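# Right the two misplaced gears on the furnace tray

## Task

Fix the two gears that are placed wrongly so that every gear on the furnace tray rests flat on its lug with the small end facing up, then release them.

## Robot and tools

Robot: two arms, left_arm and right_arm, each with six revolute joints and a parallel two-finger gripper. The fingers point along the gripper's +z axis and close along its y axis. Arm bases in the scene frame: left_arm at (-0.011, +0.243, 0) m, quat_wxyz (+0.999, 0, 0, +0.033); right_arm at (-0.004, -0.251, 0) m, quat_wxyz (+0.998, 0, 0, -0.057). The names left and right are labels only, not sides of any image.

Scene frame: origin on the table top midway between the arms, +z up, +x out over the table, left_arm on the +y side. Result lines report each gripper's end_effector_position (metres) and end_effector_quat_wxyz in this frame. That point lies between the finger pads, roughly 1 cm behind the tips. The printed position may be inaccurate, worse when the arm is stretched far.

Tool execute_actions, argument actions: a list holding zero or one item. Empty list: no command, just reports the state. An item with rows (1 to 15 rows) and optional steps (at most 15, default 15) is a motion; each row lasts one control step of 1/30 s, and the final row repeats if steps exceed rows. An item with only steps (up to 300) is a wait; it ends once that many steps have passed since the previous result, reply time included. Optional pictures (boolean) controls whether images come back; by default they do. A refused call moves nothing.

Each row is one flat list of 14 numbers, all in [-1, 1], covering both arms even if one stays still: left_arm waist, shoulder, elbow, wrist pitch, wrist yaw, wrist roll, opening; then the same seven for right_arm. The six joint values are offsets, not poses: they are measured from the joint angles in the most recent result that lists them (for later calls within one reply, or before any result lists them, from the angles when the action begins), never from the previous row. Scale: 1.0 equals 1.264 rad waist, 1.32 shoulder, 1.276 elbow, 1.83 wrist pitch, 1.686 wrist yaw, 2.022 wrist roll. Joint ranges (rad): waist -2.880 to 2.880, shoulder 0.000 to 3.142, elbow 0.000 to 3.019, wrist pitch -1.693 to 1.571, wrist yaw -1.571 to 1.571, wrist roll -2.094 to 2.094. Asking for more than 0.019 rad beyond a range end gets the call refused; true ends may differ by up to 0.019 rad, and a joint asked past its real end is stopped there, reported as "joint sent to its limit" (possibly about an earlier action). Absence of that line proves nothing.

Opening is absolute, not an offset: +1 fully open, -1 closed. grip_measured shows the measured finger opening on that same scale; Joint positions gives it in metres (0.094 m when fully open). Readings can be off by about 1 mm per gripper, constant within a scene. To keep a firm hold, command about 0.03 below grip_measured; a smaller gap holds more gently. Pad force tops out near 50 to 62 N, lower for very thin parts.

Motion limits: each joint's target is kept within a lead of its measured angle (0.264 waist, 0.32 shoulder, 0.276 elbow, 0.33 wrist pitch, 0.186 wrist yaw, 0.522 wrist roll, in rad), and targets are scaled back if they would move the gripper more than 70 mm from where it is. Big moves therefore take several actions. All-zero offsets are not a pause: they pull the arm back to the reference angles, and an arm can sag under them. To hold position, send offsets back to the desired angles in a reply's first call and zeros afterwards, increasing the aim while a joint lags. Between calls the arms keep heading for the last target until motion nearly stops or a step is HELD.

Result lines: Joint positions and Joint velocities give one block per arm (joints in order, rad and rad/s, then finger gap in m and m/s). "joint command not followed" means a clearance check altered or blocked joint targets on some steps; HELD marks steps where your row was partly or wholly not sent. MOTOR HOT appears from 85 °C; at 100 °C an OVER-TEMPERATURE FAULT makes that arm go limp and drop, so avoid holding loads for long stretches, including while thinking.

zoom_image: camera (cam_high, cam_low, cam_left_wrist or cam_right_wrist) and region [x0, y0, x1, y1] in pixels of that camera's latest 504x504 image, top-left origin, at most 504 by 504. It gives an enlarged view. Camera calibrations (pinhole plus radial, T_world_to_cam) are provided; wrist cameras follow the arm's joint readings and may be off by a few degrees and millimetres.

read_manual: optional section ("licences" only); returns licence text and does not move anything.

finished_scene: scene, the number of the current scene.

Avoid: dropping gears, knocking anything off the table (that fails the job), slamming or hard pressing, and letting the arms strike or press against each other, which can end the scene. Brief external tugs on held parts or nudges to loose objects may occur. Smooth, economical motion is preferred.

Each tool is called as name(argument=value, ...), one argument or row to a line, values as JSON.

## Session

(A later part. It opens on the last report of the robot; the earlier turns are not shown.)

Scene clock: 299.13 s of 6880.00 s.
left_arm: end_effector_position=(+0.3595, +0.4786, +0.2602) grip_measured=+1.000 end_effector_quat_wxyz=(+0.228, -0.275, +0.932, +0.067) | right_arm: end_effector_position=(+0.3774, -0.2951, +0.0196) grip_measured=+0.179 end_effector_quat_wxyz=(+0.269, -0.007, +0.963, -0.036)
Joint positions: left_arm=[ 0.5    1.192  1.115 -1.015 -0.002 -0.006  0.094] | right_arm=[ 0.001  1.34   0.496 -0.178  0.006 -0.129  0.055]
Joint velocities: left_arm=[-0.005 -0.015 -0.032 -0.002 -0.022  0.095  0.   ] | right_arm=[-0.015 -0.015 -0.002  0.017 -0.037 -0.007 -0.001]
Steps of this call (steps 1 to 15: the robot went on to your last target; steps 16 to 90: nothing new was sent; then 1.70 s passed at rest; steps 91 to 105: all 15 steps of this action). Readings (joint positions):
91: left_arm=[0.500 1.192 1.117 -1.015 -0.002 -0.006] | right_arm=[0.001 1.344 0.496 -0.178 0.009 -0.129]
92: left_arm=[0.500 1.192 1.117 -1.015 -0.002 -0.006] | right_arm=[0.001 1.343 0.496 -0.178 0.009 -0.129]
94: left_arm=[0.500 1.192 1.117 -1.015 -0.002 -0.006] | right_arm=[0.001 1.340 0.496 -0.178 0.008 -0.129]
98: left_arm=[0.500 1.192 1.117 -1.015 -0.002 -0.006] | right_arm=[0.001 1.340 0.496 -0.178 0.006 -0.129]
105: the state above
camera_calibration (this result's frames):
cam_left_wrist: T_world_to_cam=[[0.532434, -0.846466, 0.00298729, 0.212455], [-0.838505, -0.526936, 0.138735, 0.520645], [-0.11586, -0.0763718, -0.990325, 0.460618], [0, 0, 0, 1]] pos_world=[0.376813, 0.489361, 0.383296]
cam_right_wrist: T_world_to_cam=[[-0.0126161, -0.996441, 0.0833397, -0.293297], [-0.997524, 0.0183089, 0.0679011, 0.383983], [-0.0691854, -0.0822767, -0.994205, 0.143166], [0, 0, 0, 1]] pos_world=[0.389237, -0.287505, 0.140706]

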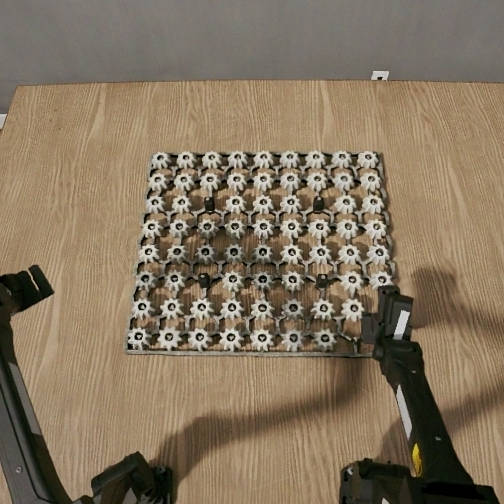

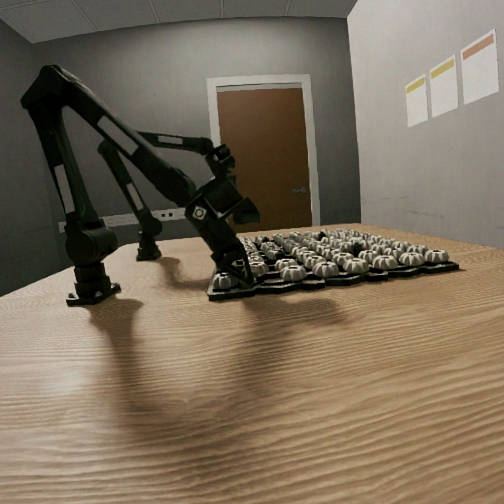

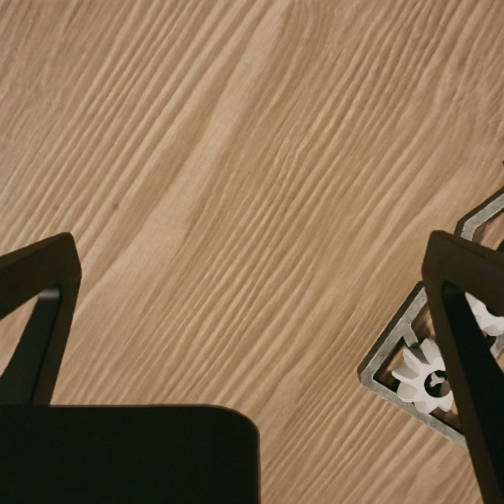

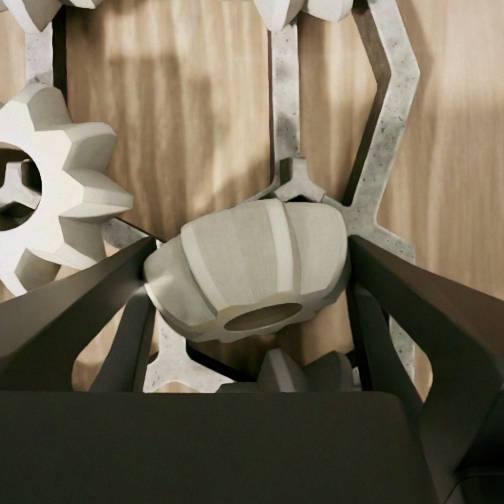

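Holding at .179. Lift.

execute_actions(
  actions=[
    {"rows":[[0,0,0,0,0,0,1,0,0,0,0,0,0,0.14],[0,0,0,0,0,0,1,0,-0.012,0.01,0,0,0,0.14],[0,0,0,0,0,0,1,0,-0.024,0.015,0,0,0,0.14],[0,0,0,0,0,0,1,0,-0.036,0.02,0,0,0,0.14],[0,0,0,0,0,0,1,0,-0.048,0.025,0,0,0,0.14],[0,0,0,0,0,0,1,0,-0.06,0.03,0,0,0,0.14],[0,0,0,0,0,0,1,0,-0.072,0.035,0,0,0,0.14],[0,0,0,0,0,0,1,0,-0.084,0.04,0,0,0,0.14],[0,0,0,0,0,0,1,0,-0.096,0.04,0,0,0,0.14],[0,0,0,0,0,0,1,0,-0.11,0.04,0,0,0,0.14]]},
  ],
)

Scene clock: 304.50 s of 6880.00 s.
left_arm: end_effector_position=(+0.3589, +0.4782, +0.2587) grip_measured=+1.000 end_effector_quat_wxyz=(+0.227, -0.275, +0.932, +0.066) | right_arm: end_effector_position=(+0.3897, -0.2963, +0.0740) grip_measured=+0.179 end_effector_quat_wxyz=(+0.338, -0.007, +0.940, -0.044)
Joint positions: left_arm=[ 0.5    1.192  1.112 -1.015 -0.002 -0.006  0.094] | right_arm=[ 0.001  1.192  0.496 -0.178  0.006 -0.129  0.055]
Joint velocities: left_arm=[-0.024 -0.015  0.017 -0.017  0.022  0.037  0.   ] | right_arm=[-0.024 -0.073 -0.002  0.007 -0.066 -0.022 -0.001]
Steps of this call (steps 1 to 15: the robot went on to your last target; steps 16 to 90: nothing new was sent; then 1.87 s passed at rest; steps 91 to 105: all 15 steps of this action). Readings (joint positions):
91: left_arm=[0.500 1.192 1.112 -1.015 -0.002 -0.006] | right_arm=[0.001 1.340 0.496 -0.178 0.006 -0.129]
92: left_arm=[0.500 1.192 1.112 -1.015 -0.002 -0.006] | right_arm=[0.001 1.339 0.496 -0.178 0.006 -0.129]
94: left_arm=[0.500 1.192 1.112 -1.015 -0.002 -0.006] | right_arm=[0.001 1.334 0.496 -0.178 0.006 -0.129]
98: left_arm=[0.500 1.192 1.112 -1.015 -0.002 -0.006] | right_arm=[0.001 1.293 0.496 -0.178 0.006 -0.129]
105: the state above
camera_calibration (this result's frames):
cam_left_wrist: T_world_to_cam=[[0.532441, -0.846462, 0.00300418, 0.212445], [-0.838144, -0.526706, 0.141756, 0.519083], [-0.118409, -0.0779948, -0.989897, 0.460601], [0, 0, 0, 1]] pos_world=[0.376491, 0.489156, 0.381726]
cam_right_wrist: T_world_to_cam=[[-0.0253865, -0.995019, 0.096402, -0.294494], [-0.996716, 0.0177756, -0.079004, 0.403004], [0.0768968, -0.0980911, -0.992202, 0.136234], [0, 0, 0, 1]] pos_world=[0.383728, -0.286828, 0.195401]

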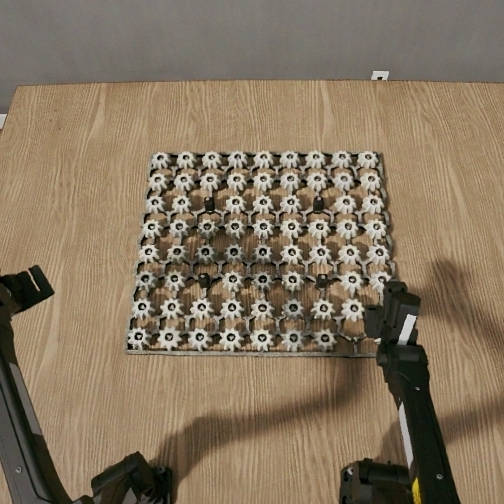

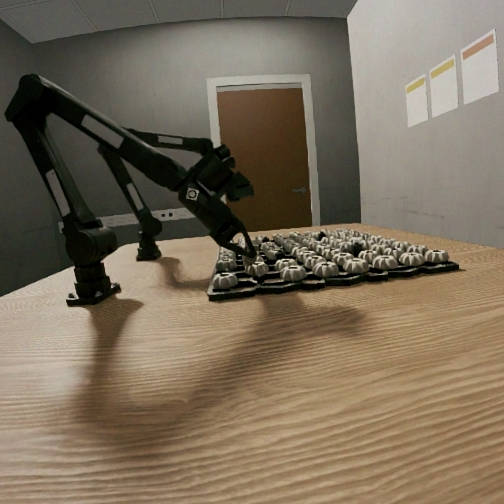

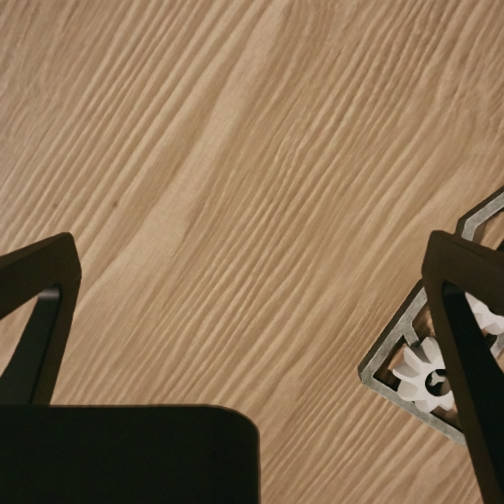

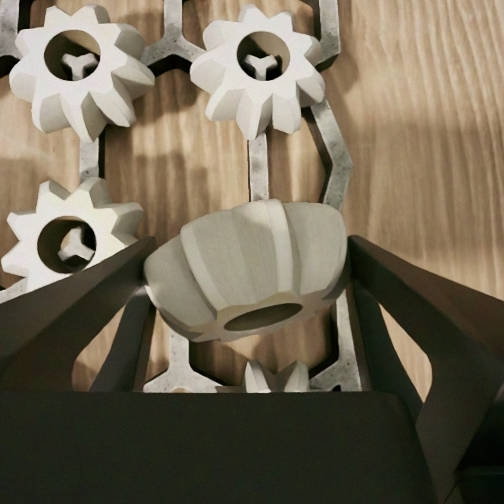

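execute_actions(
  actions=[
    {"rows":[[0,0,0,0,0,0,1,-0.02,0,0.06,-0.03,0,0,0.14],[0,0,0,0,0,0,1,-0.05,0.02,0.12,-0.08,0,0,0.14],[0,0,0,0,0,0,1,-0.08,0.04,0.18,-0.13,0,0,0.14],[0,0,0,0,0,0,1,-0.11,0.07,0.24,-0.18,0,0,0.14],[0,0,0,0,0,0,1,-0.14,0.1,0.3,-0.23,0,0,0.14],[0,0,0,0,0,0,1,-0.17,0.13,0.36,-0.28,0,0,0.14],[0,0,0,0,0,0,1,-0.2,0.16,0.41,-0.33,0,0,0.14],[0,0,0,0,0,0,1,-0.23,0.19,0.46,-0.38,0,0,0.14],[0,0,0,0,0,0,1,-0.26,0.22,0.5,-0.43,0,0,0.14],[0,0,0,0,0,0,1,-0.29,0.25,0.54,-0.48,0,0,0.14],[0,0,0,0,0,0,1,-0.32,0.28,0.58,-0.53,0,0,0.14],[0,0,0,0,0,0,1,-0.34,0.31,0.61,-0.58,0,0,0.14],[0,0,0,0,0,0,1,-0.36,0.34,0.64,-0.63,0,0,0.14],[0,0,0,0,0,0,1,-0.36,0.37,0.67,-0.68,0,0,0.14],[0,0,0,0,0,0,1,-0.36,0.4,0.7,-0.73,0,0,0.14]]},
  ],
)

execute_actions(
  actions=[
    {"steps":25},
  ],
)

Scene clock: 316.83 s of 6880.00 s.
left_arm: end_effector_position=(+0.3589, +0.4782, +0.2587) grip_measured=+1.000 end_effector_quat_wxyz=(+0.227, -0.275, +0.932, +0.066) | right_arm: end_effector_position=(+0.3595, -0.4720, +0.0936) grip_measured=+0.178 end_effector_quat_wxyz=(-0.067, +0.205, +0.976, +0.020)
Joint positions: left_arm=[ 0.5    1.192  1.112 -1.015 -0.002 -0.006  0.094] | right_arm=[-0.431  1.64   1.189 -1.26   0.006 -0.129  0.055]
Joint velocities: left_arm=[-0.005 -0.024 -0.007 -0.022  0.095 -0.051  0.   ] | right_arm=[-0.864  1.499  2.244 -3.177  0.168 -0.066 -0.001]
Steps of this call (steps 1 to 15: the robot went on to your last target; steps 16 to 90: nothing new was sent; then 8.83 s passed at rest; steps 91 to 105: all 15 steps of this action). Readings (joint positions):
91: left_arm=[0.500 1.192 1.112 -1.015 -0.002 -0.006] | right_arm=[-0.000 1.210 0.501 -0.188 0.005 -0.129]
92: left_arm=[0.500 1.192 1.112 -1.015 -0.002 -0.006] | right_arm=[-0.006 1.211 0.511 -0.222 0.003 -0.129]
94: left_arm=[0.500 1.192 1.112 -1.015 -0.002 -0.006] | right_arm=[-0.038 1.225 0.557 -0.332 0.001 -0.129]
98: left_arm=[0.500 1.192 1.112 -1.015 -0.002 -0.006] | right_arm=[-0.162 1.329 0.738 -0.626 -0.000 -0.129]
105: the state above
camera_calibration (this result's frames):
cam_left_wrist: T_world_to_cam=[[0.532441, -0.846462, 0.00300418, 0.212445], [-0.838144, -0.526706, 0.141756, 0.519083], [-0.118409, -0.0779948, -0.989897, 0.460601], [0, 0, 0, 1]] pos_world=[0.376491, 0.489156, 0.381726]
cam_right_wrist: T_world_to_cam=[[-0.402471, -0.915432, 0.00140259, -0.289945], [-0.667266, 0.294412, 0.684162, 0.318299], [-0.626717, 0.274419, -0.729329, 0.544957], [0, 0, 0, 1]] pos_world=[0.437229, -0.508682, 0.180091]

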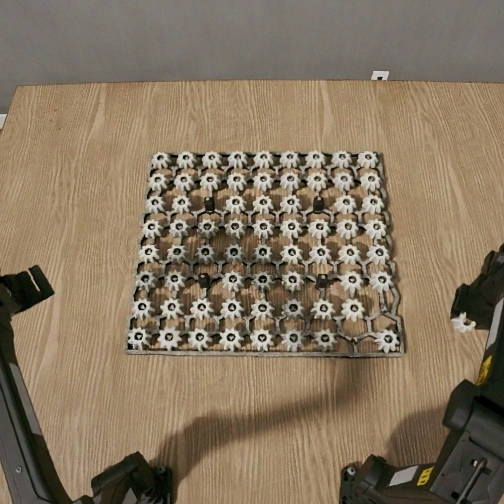

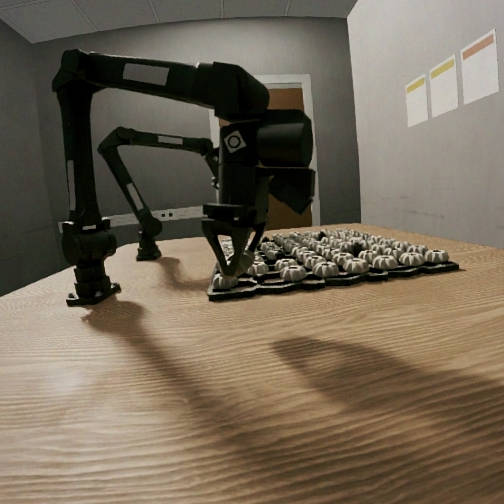

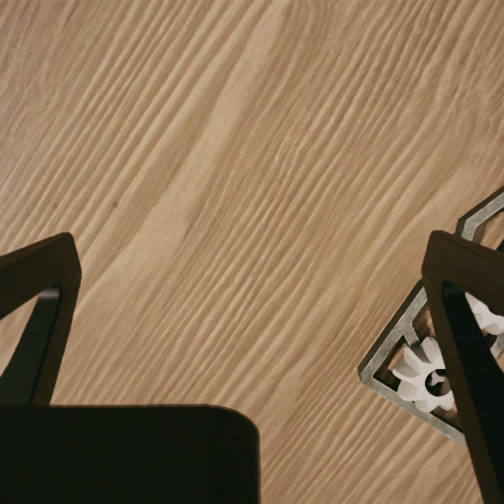

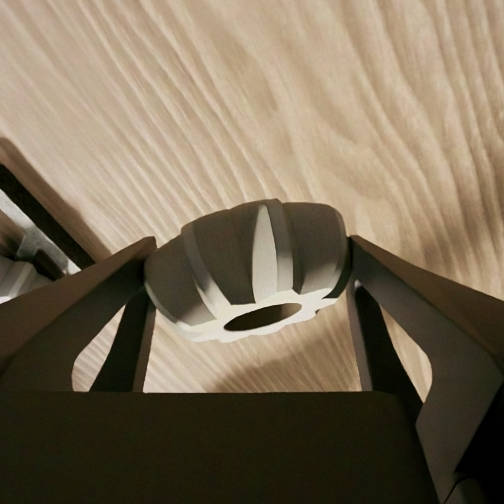

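Scene clock: 317.67 s of 6880.00 s.
left_arm: end_effector_position=(+0.3589, +0.4782, +0.2587) grip_measured=+1.000 end_effector_quat_wxyz=(+0.227, -0.275, +0.932, +0.066) | right_arm: end_effector_position=(+0.3592, -0.4836, +0.1155) grip_measured=+0.178 end_effector_quat_wxyz=(-0.146, +0.214, +0.964, +0.050)
Joint positions: left_arm=[ 0.5    1.192  1.112 -1.015 -0.002 -0.006  0.094] | right_arm=[-0.454  1.739  1.355 -1.497  0.006 -0.129  0.055]
Joint velocities: left_arm=[-0.005 -0.015 -0.002 -0.007  0.081 -0.051  0.   ] | right_arm=[-0.015 -0.005  0.002 -0.002  0.007 -0.066 -0.001]
Steps of this call (steps 1 to 25: the robot went on to your last target). Readings (joint positions):
1: left_arm=[0.500 1.192 1.112 -1.015 -0.002 -0.006] | right_arm=[-0.455 1.686 1.259 -1.350 0.009 -0.129]
2: left_arm=[0.500 1.192 1.112 -1.015 -0.002 -0.006] | right_arm=[-0.473 1.720 1.311 -1.406 0.011 -0.129]
4: left_arm=[0.500 1.192 1.112 -1.015 -0.002 -0.006] | right_arm=[-0.487 1.747 1.354 -1.451 0.011 -0.129]
8: left_arm=[0.500 1.192 1.112 -1.015 -0.002 -0.006] | right_arm=[-0.473 1.743 1.355 -1.493 0.009 -0.129]
25: the state above
camera_calibration (this result's frames):
cam_left_wrist: T_world_to_cam=[[0.532441, -0.846462, 0.00300418, 0.212445], [-0.838144, -0.526706, 0.141756, 0.519083], [-0.118409, -0.0779948, -0.989897, 0.460601], [0, 0, 0, 1]] pos_world=[0.376491, 0.489156, 0.381726]
cam_right_wrist: T_world_to_cam=[[-0.42503, -0.904948, -0.0204672, -0.284965], [-0.55398, 0.242174, 0.796529, 0.227592], [-0.71586, 0.349887, -0.604254, 0.618001], [0, 0, 0, 1]] pos_world=[0.447365, -0.529226, 0.186314]

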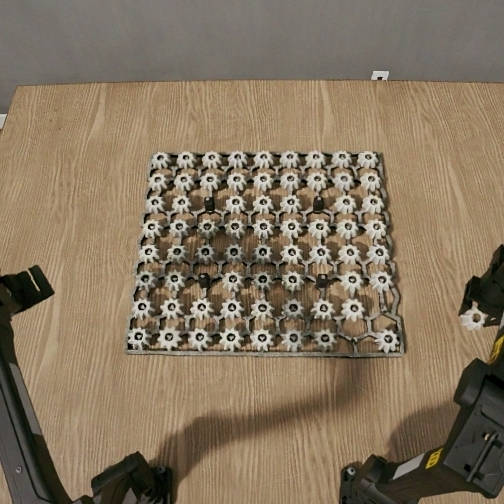

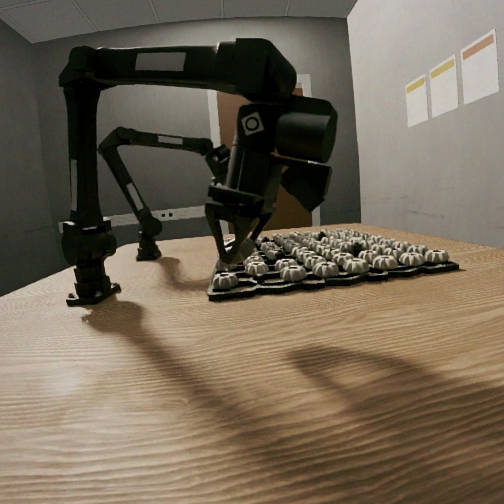

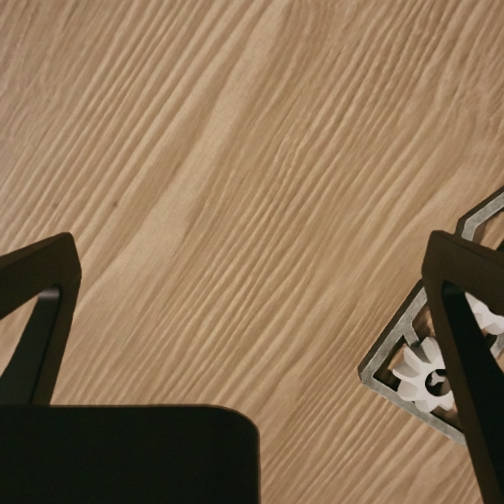

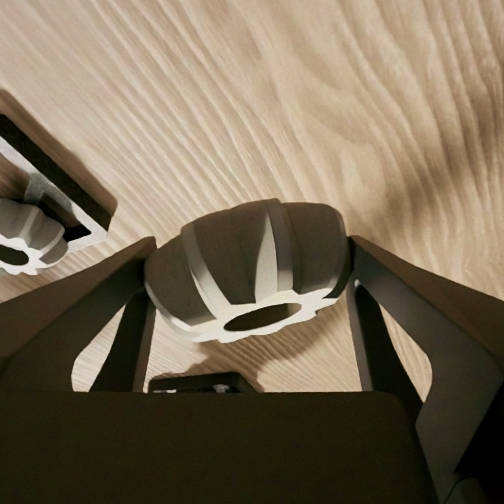

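execute_actions(
  actions=[
    {"rows":[[0,0,0,0,0,0,1,0,0.02,0,-0.01,0,0,0.14],[0,0,0,0,0,0,1,0,0.04,0,-0.02,0,0,0.14],[0,0,0,0,0,0,1,0,0.06,0,-0.03,0,0,0.14],[0,0,0,0,0,0,1,0,0.08,-0.01,-0.035,0,0,0.14],[0,0,0,0,0,0,1,0,0.1,-0.02,-0.035,0,0,0.14],[0,0,0,0,0,0,1,0,0.12,-0.03,-0.035,0,0,0.14],[0,0,0,0,0,0,1,0,0.135,-0.04,-0.035,0,0,0.14],[0,0,0,0,0,0,1,0,0.145,-0.045,-0.035,0,0,0.14]]},
  ],
)

execute_actions(
  actions=[
    {"steps":10},
  ],
)

Scene clock: 326.63 s of 6880.00 s.
left_arm: end_effector_position=(+0.3589, +0.4782, +0.2587) grip_measured=+1.000 end_effector_quat_wxyz=(+0.227, -0.275, +0.932, +0.066) | right_arm: end_effector_position=(+0.3128, -0.4540, +0.0136) grip_measured=+0.178 end_effector_quat_wxyz=(-0.307, +0.205, +0.923, +0.108)
Joint positions: left_arm=[ 0.5    1.192  1.112 -1.015 -0.002 -0.006  0.094] | right_arm=[-0.454  1.977  1.283 -1.54   0.006 -0.129  0.055]
Joint velocities: left_arm=[-0.015 -0.005  0.007  0.002 -0.022  0.037  0.   ] | right_arm=[-0.005  0.005 -0.012 -0.022 -0.022  0.007  0.   ]
Steps of this call (steps 1 to 15: the robot went on to your last target; steps 16 to 90: nothing new was sent; then 5.47 s passed at rest; steps 91 to 105: all 15 steps of this action). Readings (joint positions):
91: left_arm=[0.500 1.192 1.112 -1.015 -0.002 -0.006] | right_arm=[-0.454 1.740 1.355 -1.498 0.006 -0.129]
92: left_arm=[0.500 1.192 1.112 -1.015 -0.002 -0.006] | right_arm=[-0.454 1.743 1.355 -1.501 0.006 -0.129]
94: left_arm=[0.500 1.192 1.112 -1.015 -0.002 -0.006] | right_arm=[-0.454 1.761 1.355 -1.521 0.006 -0.129]
98: left_arm=[0.500 1.192 1.112 -1.015 -0.002 -0.006] | right_arm=[-0.454 1.850 1.338 -1.540 0.006 -0.129]
105: the state above
camera_calibration (this result's frames):
cam_left_wrist: T_world_to_cam=[[0.532441, -0.846462, 0.00300418, 0.212445], [-0.838144, -0.526706, 0.141756, 0.519083], [-0.118409, -0.0779948, -0.989897, 0.460601], [0, 0, 0, 1]] pos_world=[0.376491, 0.489156, 0.381726]
cam_right_wrist: T_world_to_cam=[[-0.437612, -0.896933, -0.0632981, -0.271861], [-0.291077, 0.0747059, 0.953779, 0.115411], [-0.850747, 0.435809, -0.293768, 0.589857], [0, 0, 0, 1]] pos_world=[0.416442, -0.509528, 0.0459968]

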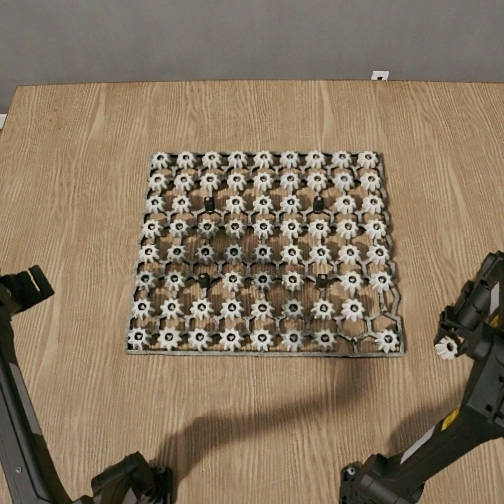

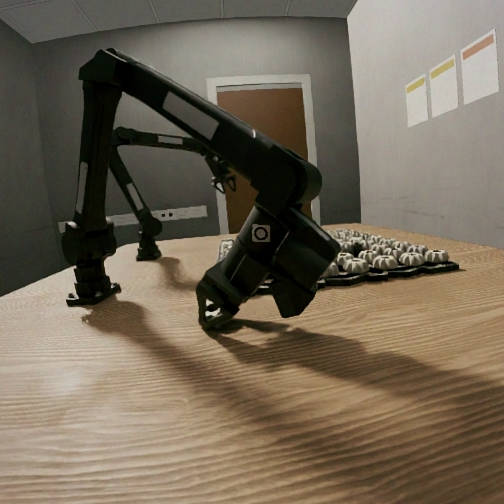

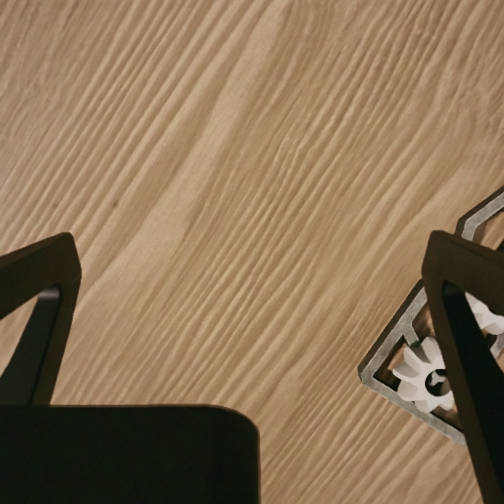

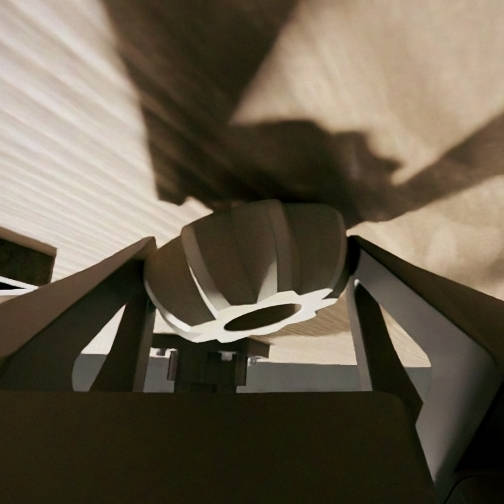

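Scene clock: 326.97 s of 6880.00 s.
left_arm: end_effector_position=(+0.3589, +0.4782, +0.2587) grip_measured=+1.000 end_effector_quat_wxyz=(+0.227, -0.275, +0.932, +0.066) | right_arm: end_effector_position=(+0.3163, -0.4563, +0.0272) grip_measured=+0.178 end_effector_quat_wxyz=(-0.290, +0.206, +0.929, +0.102)
Joint positions: left_arm=[ 0.5    1.192  1.112 -1.015 -0.002 -0.006  0.094] | right_arm=[-0.454  1.938  1.283 -1.54   0.006 -0.129  0.055]
Joint velocities: left_arm=[-0.005 -0.015 -0.022  0.017 -0.051  0.095  0.   ] | right_arm=[-0.005 -0.015 -0.012 -0.027  0.037 -0.007 -0.001]
Steps of this call (steps 1 to 10: the robot went on to your last target). Readings (joint positions):
1: left_arm=[0.500 1.192 1.112 -1.015 -0.002 -0.006] | right_arm=[-0.454 1.976 1.283 -1.540 0.006 -0.129]
2: left_arm=[0.500 1.192 1.112 -1.015 -0.002 -0.006] | right_arm=[-0.454 1.972 1.283 -1.540 0.006 -0.129]
4: left_arm=[0.500 1.192 1.112 -1.015 -0.002 -0.006] | right_arm=[-0.454 1.961 1.283 -1.540 0.006 -0.129]
8: left_arm=[0.500 1.192 1.112 -1.015 -0.002 -0.006] | right_arm=[-0.454 1.941 1.283 -1.540 0.006 -0.129]
10: the state above
camera_calibration (this result's frames):
cam_left_wrist: T_world_to_cam=[[0.532441, -0.846462, 0.00300418, 0.212445], [-0.838144, -0.526706, 0.141756, 0.519083], [-0.118409, -0.0779948, -0.989897, 0.460601], [0, 0, 0, 1]] pos_world=[0.376491, 0.489156, 0.381726]
cam_right_wrist: T_world_to_cam=[[-0.435645, -0.898186, -0.0589503, -0.272787], [-0.321581, 0.0941372, 0.942191, 0.122477], [-0.840713, 0.429418, -0.32985, 0.59274], [0, 0, 0, 1]] pos_world=[0.418873, -0.511077, 0.0640374]

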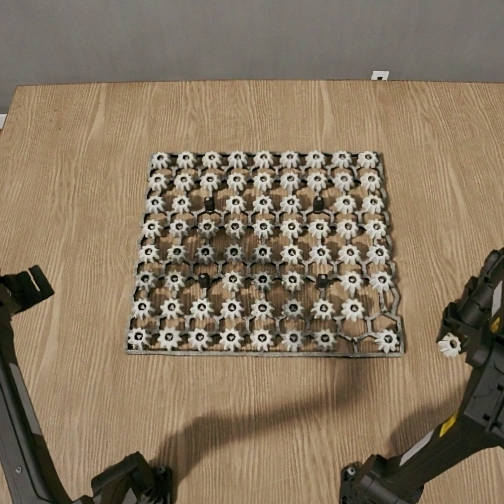

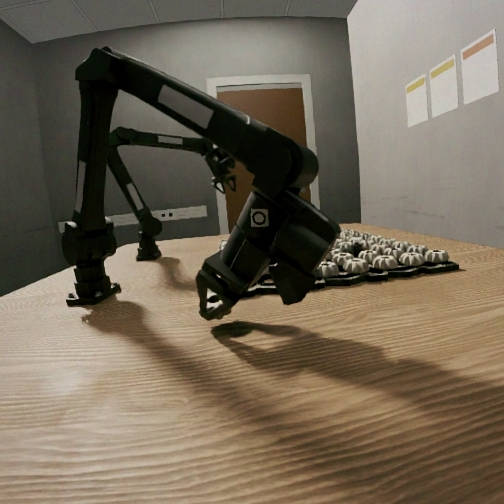

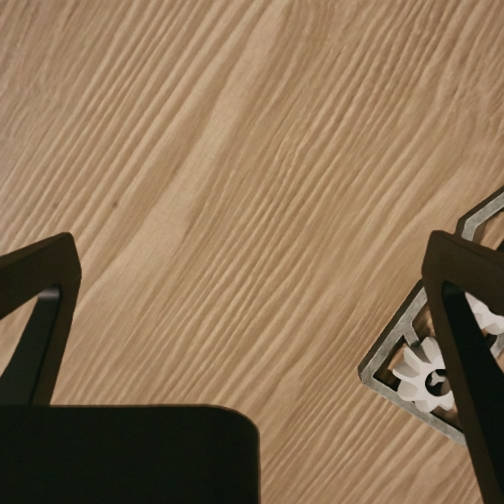

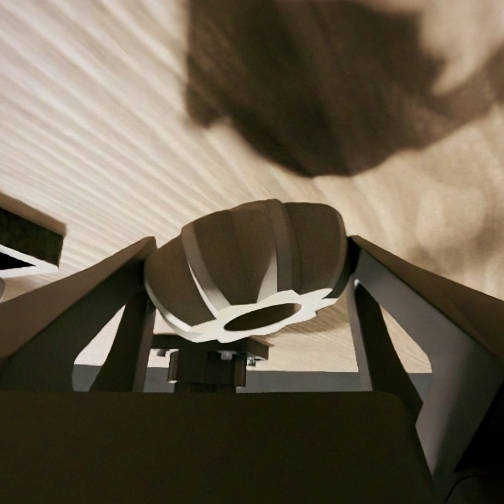

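Lower back to z≈.014 and release.

execute_actions(
  actions=[
    {"rows":[[0,0,0,0,0,0,1,0,0.01,0,0,0,0,0.14],[0,0,0,0,0,0,1,0,0.02,0,0,0,0,0.14],[0,0,0,0,0,0,1,0,0.027,0,0,0,0,0.14],[0,0,0,0,0,0,1,0,0.027,0,0,0,0,0.14],[0,0,0,0,0,0,1,0,0.027,0,0,0,0,0.14],[0,0,0,0,0,0,1,0,0.027,0,0,0,0,0.14],[0,0,0,0,0,0,1,0,0.027,0,0,0,0,0.14],[0,0,0,0,0,0,1,0,0.027,0,0,0,0,0.25],[0,0,0,0,0,0,1,0,0.027,0,0,0,0,0.4],[0,0,0,0,0,0,1,0,0.027,0,0,0,0,0.5]]},
  ],
)

Scene clock: 332.23 s of 6880.00 s.
left_arm: end_effector_position=(+0.3589, +0.4782, +0.2587) grip_measured=+1.000 end_effector_quat_wxyz=(+0.227, -0.275, +0.932, +0.066) | right_arm: end_effector_position=(+0.3137, -0.4546, +0.0170) grip_measured=+0.499 end_effector_quat_wxyz=(-0.303, +0.205, +0.925, +0.107)
Joint positions: left_arm=[ 0.5    1.192  1.112 -1.015 -0.002 -0.006  0.094] | right_arm=[-0.454  1.967  1.283 -1.54   0.006 -0.129  0.07 ]
Joint velocities: left_arm=[-0.005 -0.005 -0.002  0.017  0.051  0.051  0.   ] | right_arm=[-0.015 -0.005 -0.007 -0.007 -0.051 -0.081  0.   ]
Steps of this call (steps 1 to 30: the robot went on to your last target; steps 31 to 90: nothing new was sent; then 1.77 s passed at rest; steps 91 to 105: all 15 steps of this action). Readings (joint positions):
91: left_arm=[0.500 1.192 1.112 -1.015 -0.002 -0.006] | right_arm=[-0.454 1.938 1.283 -1.540 0.006 -0.129]
92: left_arm=[0.500 1.192 1.112 -1.015 -0.002 -0.006] | right_arm=[-0.454 1.940 1.283 -1.540 0.006 -0.129]
94: left_arm=[0.500 1.192 1.112 -1.015 -0.002 -0.006] | right_arm=[-0.454 1.945 1.283 -1.540 0.006 -0.129]
98: left_arm=[0.500 1.192 1.112 -1.015 -0.002 -0.006] | right_arm=[-0.454 1.964 1.283 -1.540 0.006 -0.129]
105: the state above
camera_calibration (this result's frames):
cam_left_wrist: T_world_to_cam=[[0.532441, -0.846462, 0.00300418, 0.212445], [-0.838144, -0.526706, 0.141756, 0.519083], [-0.118409, -0.0779948, -0.989897, 0.460601], [0, 0, 0, 1]] pos_world=[0.376491, 0.489156, 0.381726]
cam_right_wrist: T_world_to_cam=[[-0.437107, -0.897255, -0.0622195, -0.272094], [-0.298737, 0.0795858, 0.951011, 0.117167], [-0.848348, 0.434281, -0.302831, 0.590603], [0, 0, 0, 1]] pos_world=[0.417104, -0.50995, 0.0504964]

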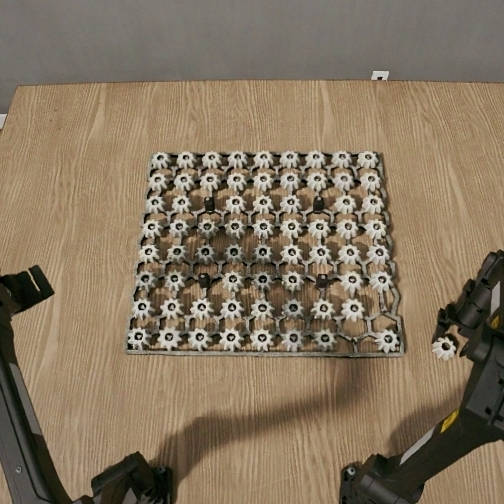

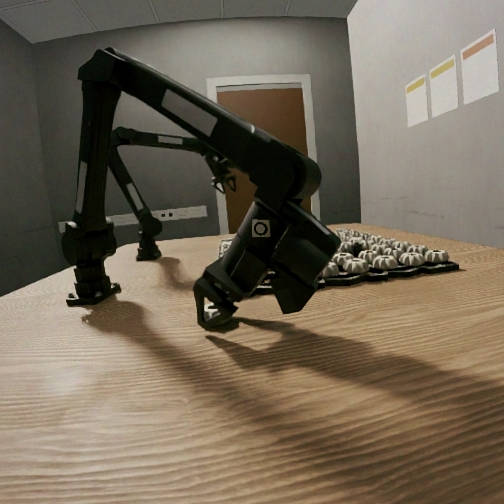

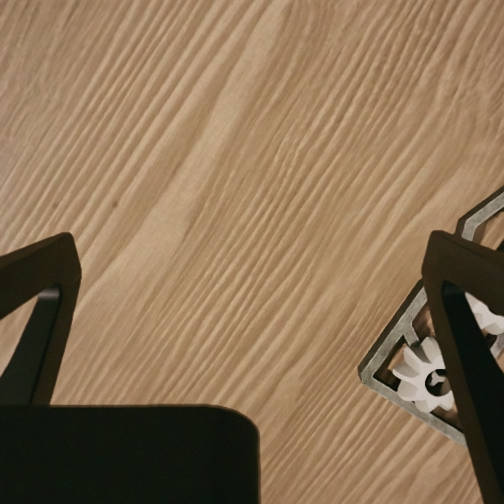

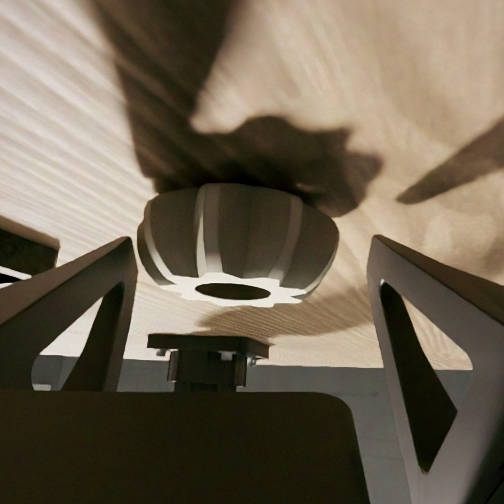

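execute_actions(
  actions=[
    {"rows":[[0,0,0,0,0,0,1,0,-0.02,0.04,-0.02,0,0,0.5],[0,0,0,0,0,0,1,0,-0.06,0.06,-0.02,0,0,0.5],[0,0,0,0,0,0,1,0,-0.11,0.06,0,0,0,0.5],[0,0,0,0,0,0,1,0,-0.17,0.03,0.03,0,0,0.5],[0,0,0,0,0,0,1,0,-0.23,-0.02,0.07,0,0,0.5],[0,0,0,0,0,0,1,0,-0.29,-0.08,0.12,0,0,0.5],[0,0,0,0,0,0,1,0,-0.34,-0.14,0.17,0,0,0.5],[0,0,0,0,0,0,1,0,-0.38,-0.2,0.22,0,0,0.5],[0,0,0,0,0,0,1,0.005,-0.395,-0.25,0.26,0,0,0.5],[0,0,0,0,0,0,1,0.01,-0.395,-0.295,0.295,0,0,0.5]]},
  ],
)

execute_actions(
  actions=[
    {"steps":15},
  ],
)

Scene clock: 341.90 s of 6880.00 s.
left_arm: end_effector_position=(+0.3589, +0.4782, +0.2587) grip_measured=+1.000 end_effector_quat_wxyz=(+0.227, -0.275, +0.932, +0.066) | right_arm: end_effector_position=(+0.3220, -0.4578, +0.1250) grip_measured=+0.499 end_effector_quat_wxyz=(+0.067, +0.215, +0.974, -0.028)
Joint positions: left_arm=[ 0.5    1.192  1.112 -1.015 -0.002 -0.006  0.094] | right_arm=[-0.449  1.33   0.937 -1.033  0.006 -0.129  0.07 ]
Joint velocities: left_arm=[ 0.015 -0.024 -0.012 -0.002 -0.095 -0.007  0.   ] | right_arm=[ 0.015  0.327 -0.017  0.271  0.051 -0.007 -0.   ]
Steps of this call (steps 1 to 15: the robot went on to your last target; steps 16 to 90: nothing new was sent; then 6.17 s passed at rest; steps 91 to 105: all 15 steps of this action). Readings (joint positions):
91: left_arm=[0.500 1.192 1.112 -1.015 -0.002 -0.006] | right_arm=[-0.454 1.966 1.283 -1.543 0.006 -0.129]
92: left_arm=[0.500 1.192 1.112 -1.015 -0.002 -0.006] | right_arm=[-0.454 1.962 1.285 -1.549 0.006 -0.129]
94: left_arm=[0.500 1.192 1.112 -1.015 -0.002 -0.006] | right_arm=[-0.454 1.932 1.286 -1.543 0.006 -0.129]
98: left_arm=[0.500 1.192 1.112 -1.015 -0.002 -0.006] | right_arm=[-0.454 1.707 1.176 -1.319 0.006 -0.129]
105: the state above
camera_calibration (this result's frames):
cam_left_wrist: T_world_to_cam=[[0.532441, -0.846462, 0.00300418, 0.212445], [-0.838144, -0.526706, 0.141756, 0.519083], [-0.118409, -0.0779948, -0.989897, 0.460601], [0, 0, 0, 1]] pos_world=[0.376491, 0.489156, 0.381726]
cam_right_wrist: T_world_to_cam=[[-0.424281, -0.904742, 0.0377984, -0.284671], [-0.799953, 0.394046, 0.452552, 0.384904], [-0.424337, 0.161772, -0.890937, 0.44391], [0, 0, 0, 1]] pos_world=[0.375492, -0.481036, 0.232067]

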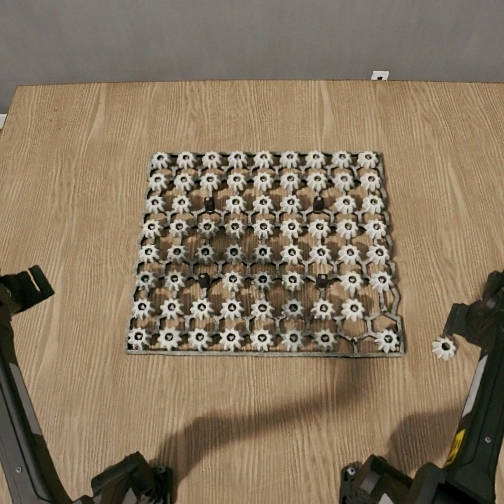

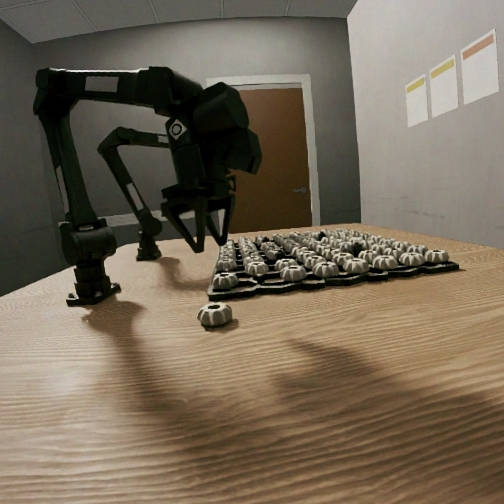

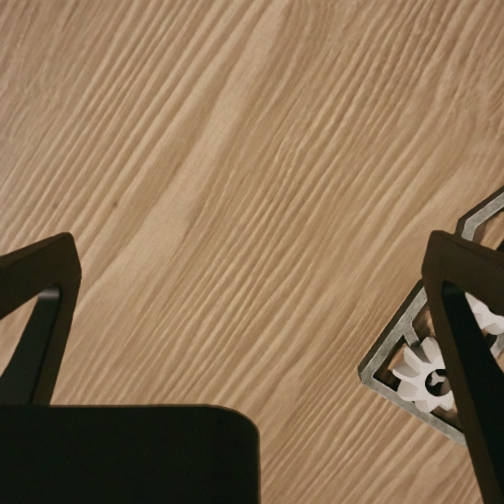

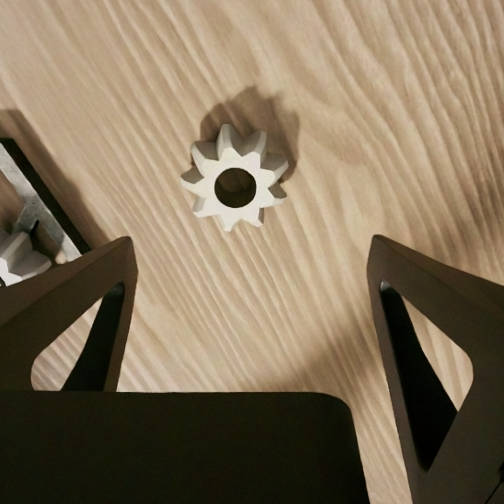

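Scene clock: 342.40 s of 6880.00 s.
left_arm: end_effector_position=(+0.3589, +0.4782, +0.2587) grip_measured=+1.000 end_effector_quat_wxyz=(+0.227, -0.275, +0.932, +0.066) | right_arm: end_effector_position=(+0.3126, -0.4517, +0.0713) grip_measured=+0.499 end_effector_quat_wxyz=(+0.007, +0.215, +0.977, -0.006)
Joint positions: left_arm=[ 0.5    1.192  1.112 -1.015 -0.002 -0.006  0.094] | right_arm=[-0.449  1.45   0.907 -1.01   0.006 -0.129  0.07 ]
Joint velocities: left_arm=[-0.005 -0.005 -0.007 -0.017  0.022 -0.022  0.   ] | right_arm=[ 0.005 -0.054 -0.012  0.017 -0.051 -0.007  0.   ]
Steps of this call (steps 1 to 15: the robot went on to your last target). Readings (joint positions):
1: left_arm=[0.500 1.192 1.112 -1.015 -0.002 -0.006] | right_arm=[-0.449 1.345 0.937 -1.024 0.006 -0.129]
2: left_arm=[0.500 1.192 1.112 -1.015 -0.002 -0.006] | right_arm=[-0.449 1.367 0.936 -1.018 0.006 -0.129]
4: left_arm=[0.500 1.192 1.112 -1.015 -0.002 -0.006] | right_arm=[-0.449 1.412 0.930 -1.012 0.006 -0.129]
8: left_arm=[0.500 1.192 1.112 -1.015 -0.002 -0.006] | right_arm=[-0.449 1.460 0.910 -1.011 0.006 -0.129]
15: the state above
camera_calibration (this result's frames):
cam_left_wrist: T_world_to_cam=[[0.532441, -0.846462, 0.00300418, 0.212445], [-0.838144, -0.526706, 0.141756, 0.519083], [-0.118409, -0.0779948, -0.989897, 0.460601], [0, 0, 0, 1]] pos_world=[0.376491, 0.489156, 0.381726]
cam_right_wrist: T_world_to_cam=[[-0.420699, -0.906942, 0.0216285, -0.282071], [-0.744823, 0.358912, 0.562513, 0.358319], [-0.51793, 0.220539, -0.826506, 0.442286], [0, 0, 0, 1]] pos_world=[0.37729, -0.481969, 0.170094]

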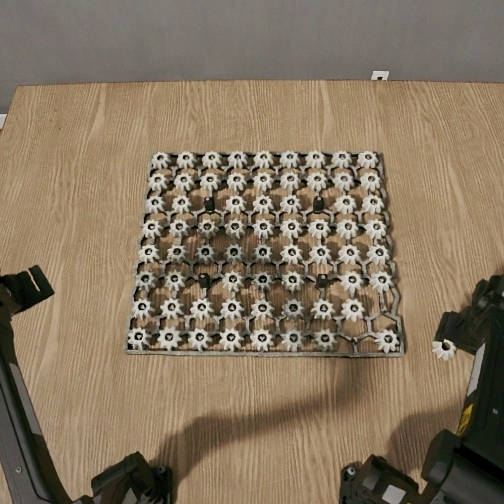

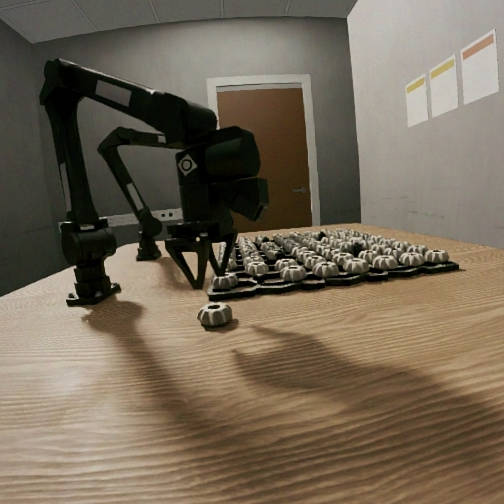

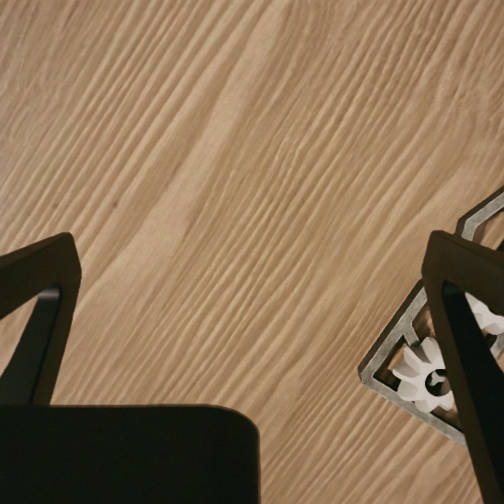

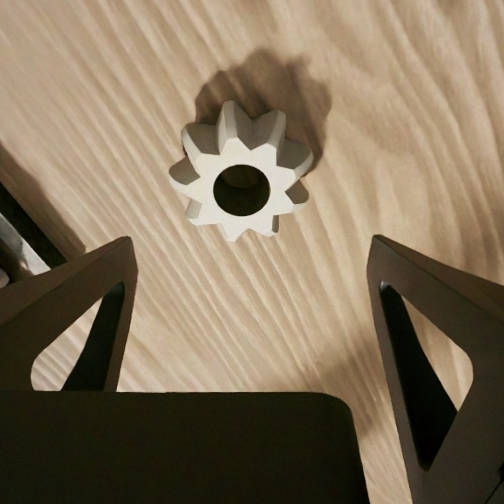

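execute_actions(
  actions=[
    {"rows":[[0,0,0,0,0,0,1,0,0.02,-0.013,0.024,0,0,0.45],[0,0,0,0,0,0,1,0,0.04,-0.026,0.048,0,0,0.45],[0,0,0,0,0,0,1,0,0.06,-0.039,0.072,0,0,0.45],[0,0,0,0,0,0,1,0,0.078,-0.05,0.092,0,0,0.45],[0,0,0,0,0,0,1,0,0.088,-0.056,0.103,0,0,0.45],[0,0,0,0,0,0,1,0,0.088,-0.056,0.103,0,0,0.45],[0,0,0,0,0,0,1,0,0.088,-0.056,0.103,0,0,0.45],[0,0,0,0,0,0,1,0,0.088,-0.056,0.103,0,0,0.45],[0,0,0,0,0,0,1,0,0.088,-0.056,0.103,0,0,0.45],[0,0,0,0,0,0,1,0,0.088,-0.056,0.103,0,0,0.35],[0,0,0,0,0,0,1,0,0.088,-0.056,0.103,0,0,0.27],[0,0,0,0,0,0,1,0,0.088,-0.056,0.103,0,0,0.22],[0,0,0,0,0,0,1,0,0.088,-0.056,0.103,0,0,0.19],[0,0,0,0,0,0,1,0,0.088,-0.056,0.103,0,0,0.16],[0,0,0,0,0,0,1,0,0.088,-0.056,0.103,0,0,0.13]]},
  ],
)

execute_actions(
  actions=[
    {"steps":8},
  ],
  pictures=false,
)

Scene clock: 354.23 s of 6880.00 s.
left_arm: end_effector_position=(+0.3589, +0.4782, +0.2587) grip_measured=+1.000 end_effector_quat_wxyz=(+0.227, -0.275, +0.932, +0.066) | right_arm: end_effector_position=(+0.3104, -0.4498, +0.0047) grip_measured=+0.192 end_effector_quat_wxyz=(-0.004, +0.215, +0.977, -0.001)
Joint positions: left_arm=[ 0.5    1.192  1.112 -1.015 -0.002 -0.006  0.094] | right_arm=[-0.449  1.578  0.835 -0.836  0.004 -0.129  0.056]
Joint velocities: left_arm=[ 0.005  0.015  0.017 -0.002  0.007  0.022  0.   ] | right_arm=[-0.015  0.005 -0.012 -0.002  0.007 -0.037 -0.001]
Steps of this call (steps 1 to 15: the robot went on to your last target; steps 16 to 90: nothing new was sent; then 8.33 s passed at rest; steps 91 to 105: all 15 steps of this action). Readings (joint positions):
91: left_arm=[0.500 1.192 1.112 -1.015 -0.002 -0.006] | right_arm=[-0.449 1.449 0.906 -1.005 0.006 -0.129]
92: left_arm=[0.500 1.192 1.112 -1.015 -0.002 -0.006] | right_arm=[-0.449 1.451 0.903 -0.988 0.006 -0.129]
94: left_arm=[0.500 1.192 1.112 -1.015 -0.002 -0.006] | right_arm=[-0.449 1.468 0.889 -0.924 0.006 -0.129]
98: left_arm=[0.500 1.192 1.112 -1.015 -0.002 -0.006] | right_arm=[-0.449 1.544 0.857 -0.843 0.006 -0.129]
105: the state above
camera_calibration (this result's frames):
cam_left_wrist: T_world_to_cam=[[0.532441, -0.846462, 0.00300418, 0.212445], [-0.838144, -0.526706, 0.141756, 0.519083], [-0.118409, -0.0779948, -0.989897, 0.460601], [0, 0, 0, 1]] pos_world=[0.376491, 0.489156, 0.381726]
cam_right_wrist: T_world_to_cam=[[-0.420322, -0.90723, 0.0162395, -0.280104], [-0.733702, 0.350347, 0.582184, 0.3861], [-0.533865, 0.23279, -0.812895, 0.39612], [0, 0, 0, 1]] pos_world=[0.377023, -0.4816, 0.101772]

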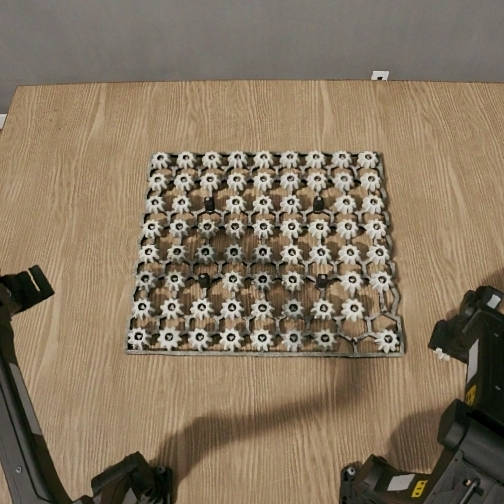

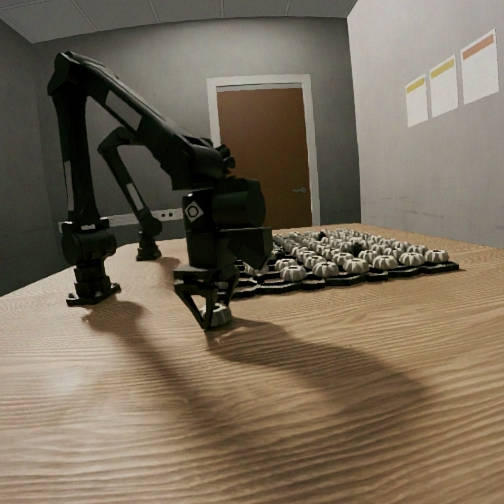

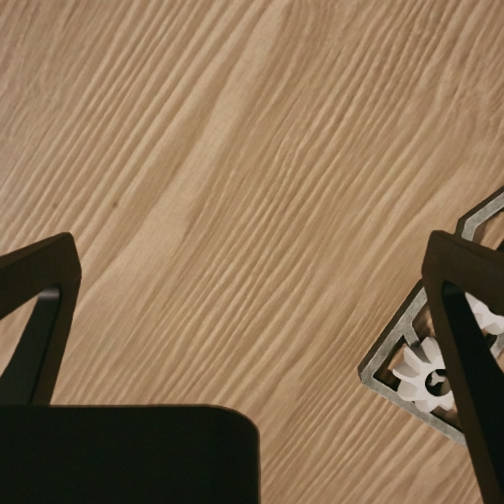

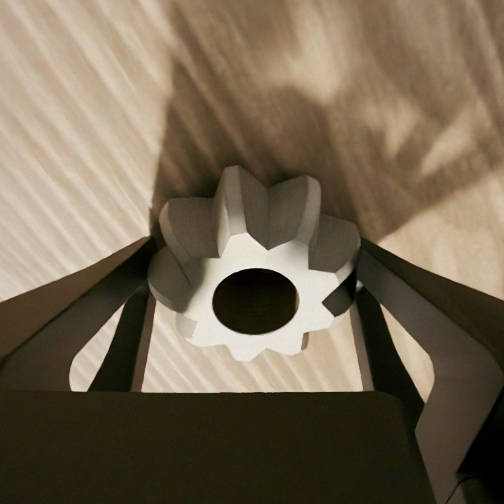

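Scene clock: 354.50 s of 6880.00 s.
left_arm: end_effector_position=(+0.3589, +0.4782, +0.2587) grip_measured=+1.000 end_effector_quat_wxyz=(+0.227, -0.275, +0.932, +0.066) | right_arm: end_effector_position=(+0.3105, -0.4499, +0.0047) grip_measured=+0.192 end_effector_quat_wxyz=(-0.004, +0.215, +0.977, -0.001)
Joint positions: left_arm=[ 0.5    1.192  1.112 -1.015 -0.002 -0.006  0.094] | right_arm=[-0.449  1.578  0.835 -0.836  0.004 -0.129  0.056]
Joint velocities: left_arm=[-0.005  0.005  0.002  0.012  0.037  0.037  0.   ] | right_arm=[-0.015 -0.024  0.012  0.007 -0.022 -0.007  0.001]
Steps of this call (steps 1 to 8: the robot went on to your last target). Readings (joint positions):
1: left_arm=[0.500 1.192 1.112 -1.015 -0.002 -0.006] | right_arm=[-0.449 1.578 0.835 -0.836 0.004 -0.129]
2: left_arm=[0.500 1.192 1.112 -1.015 -0.002 -0.006] | right_arm=[-0.449 1.578 0.835 -0.836 0.004 -0.129]
4: left_arm=[0.500 1.192 1.112 -1.015 -0.002 -0.006] | right_arm=[-0.449 1.578 0.835 -0.836 0.004 -0.129]
8: the state above


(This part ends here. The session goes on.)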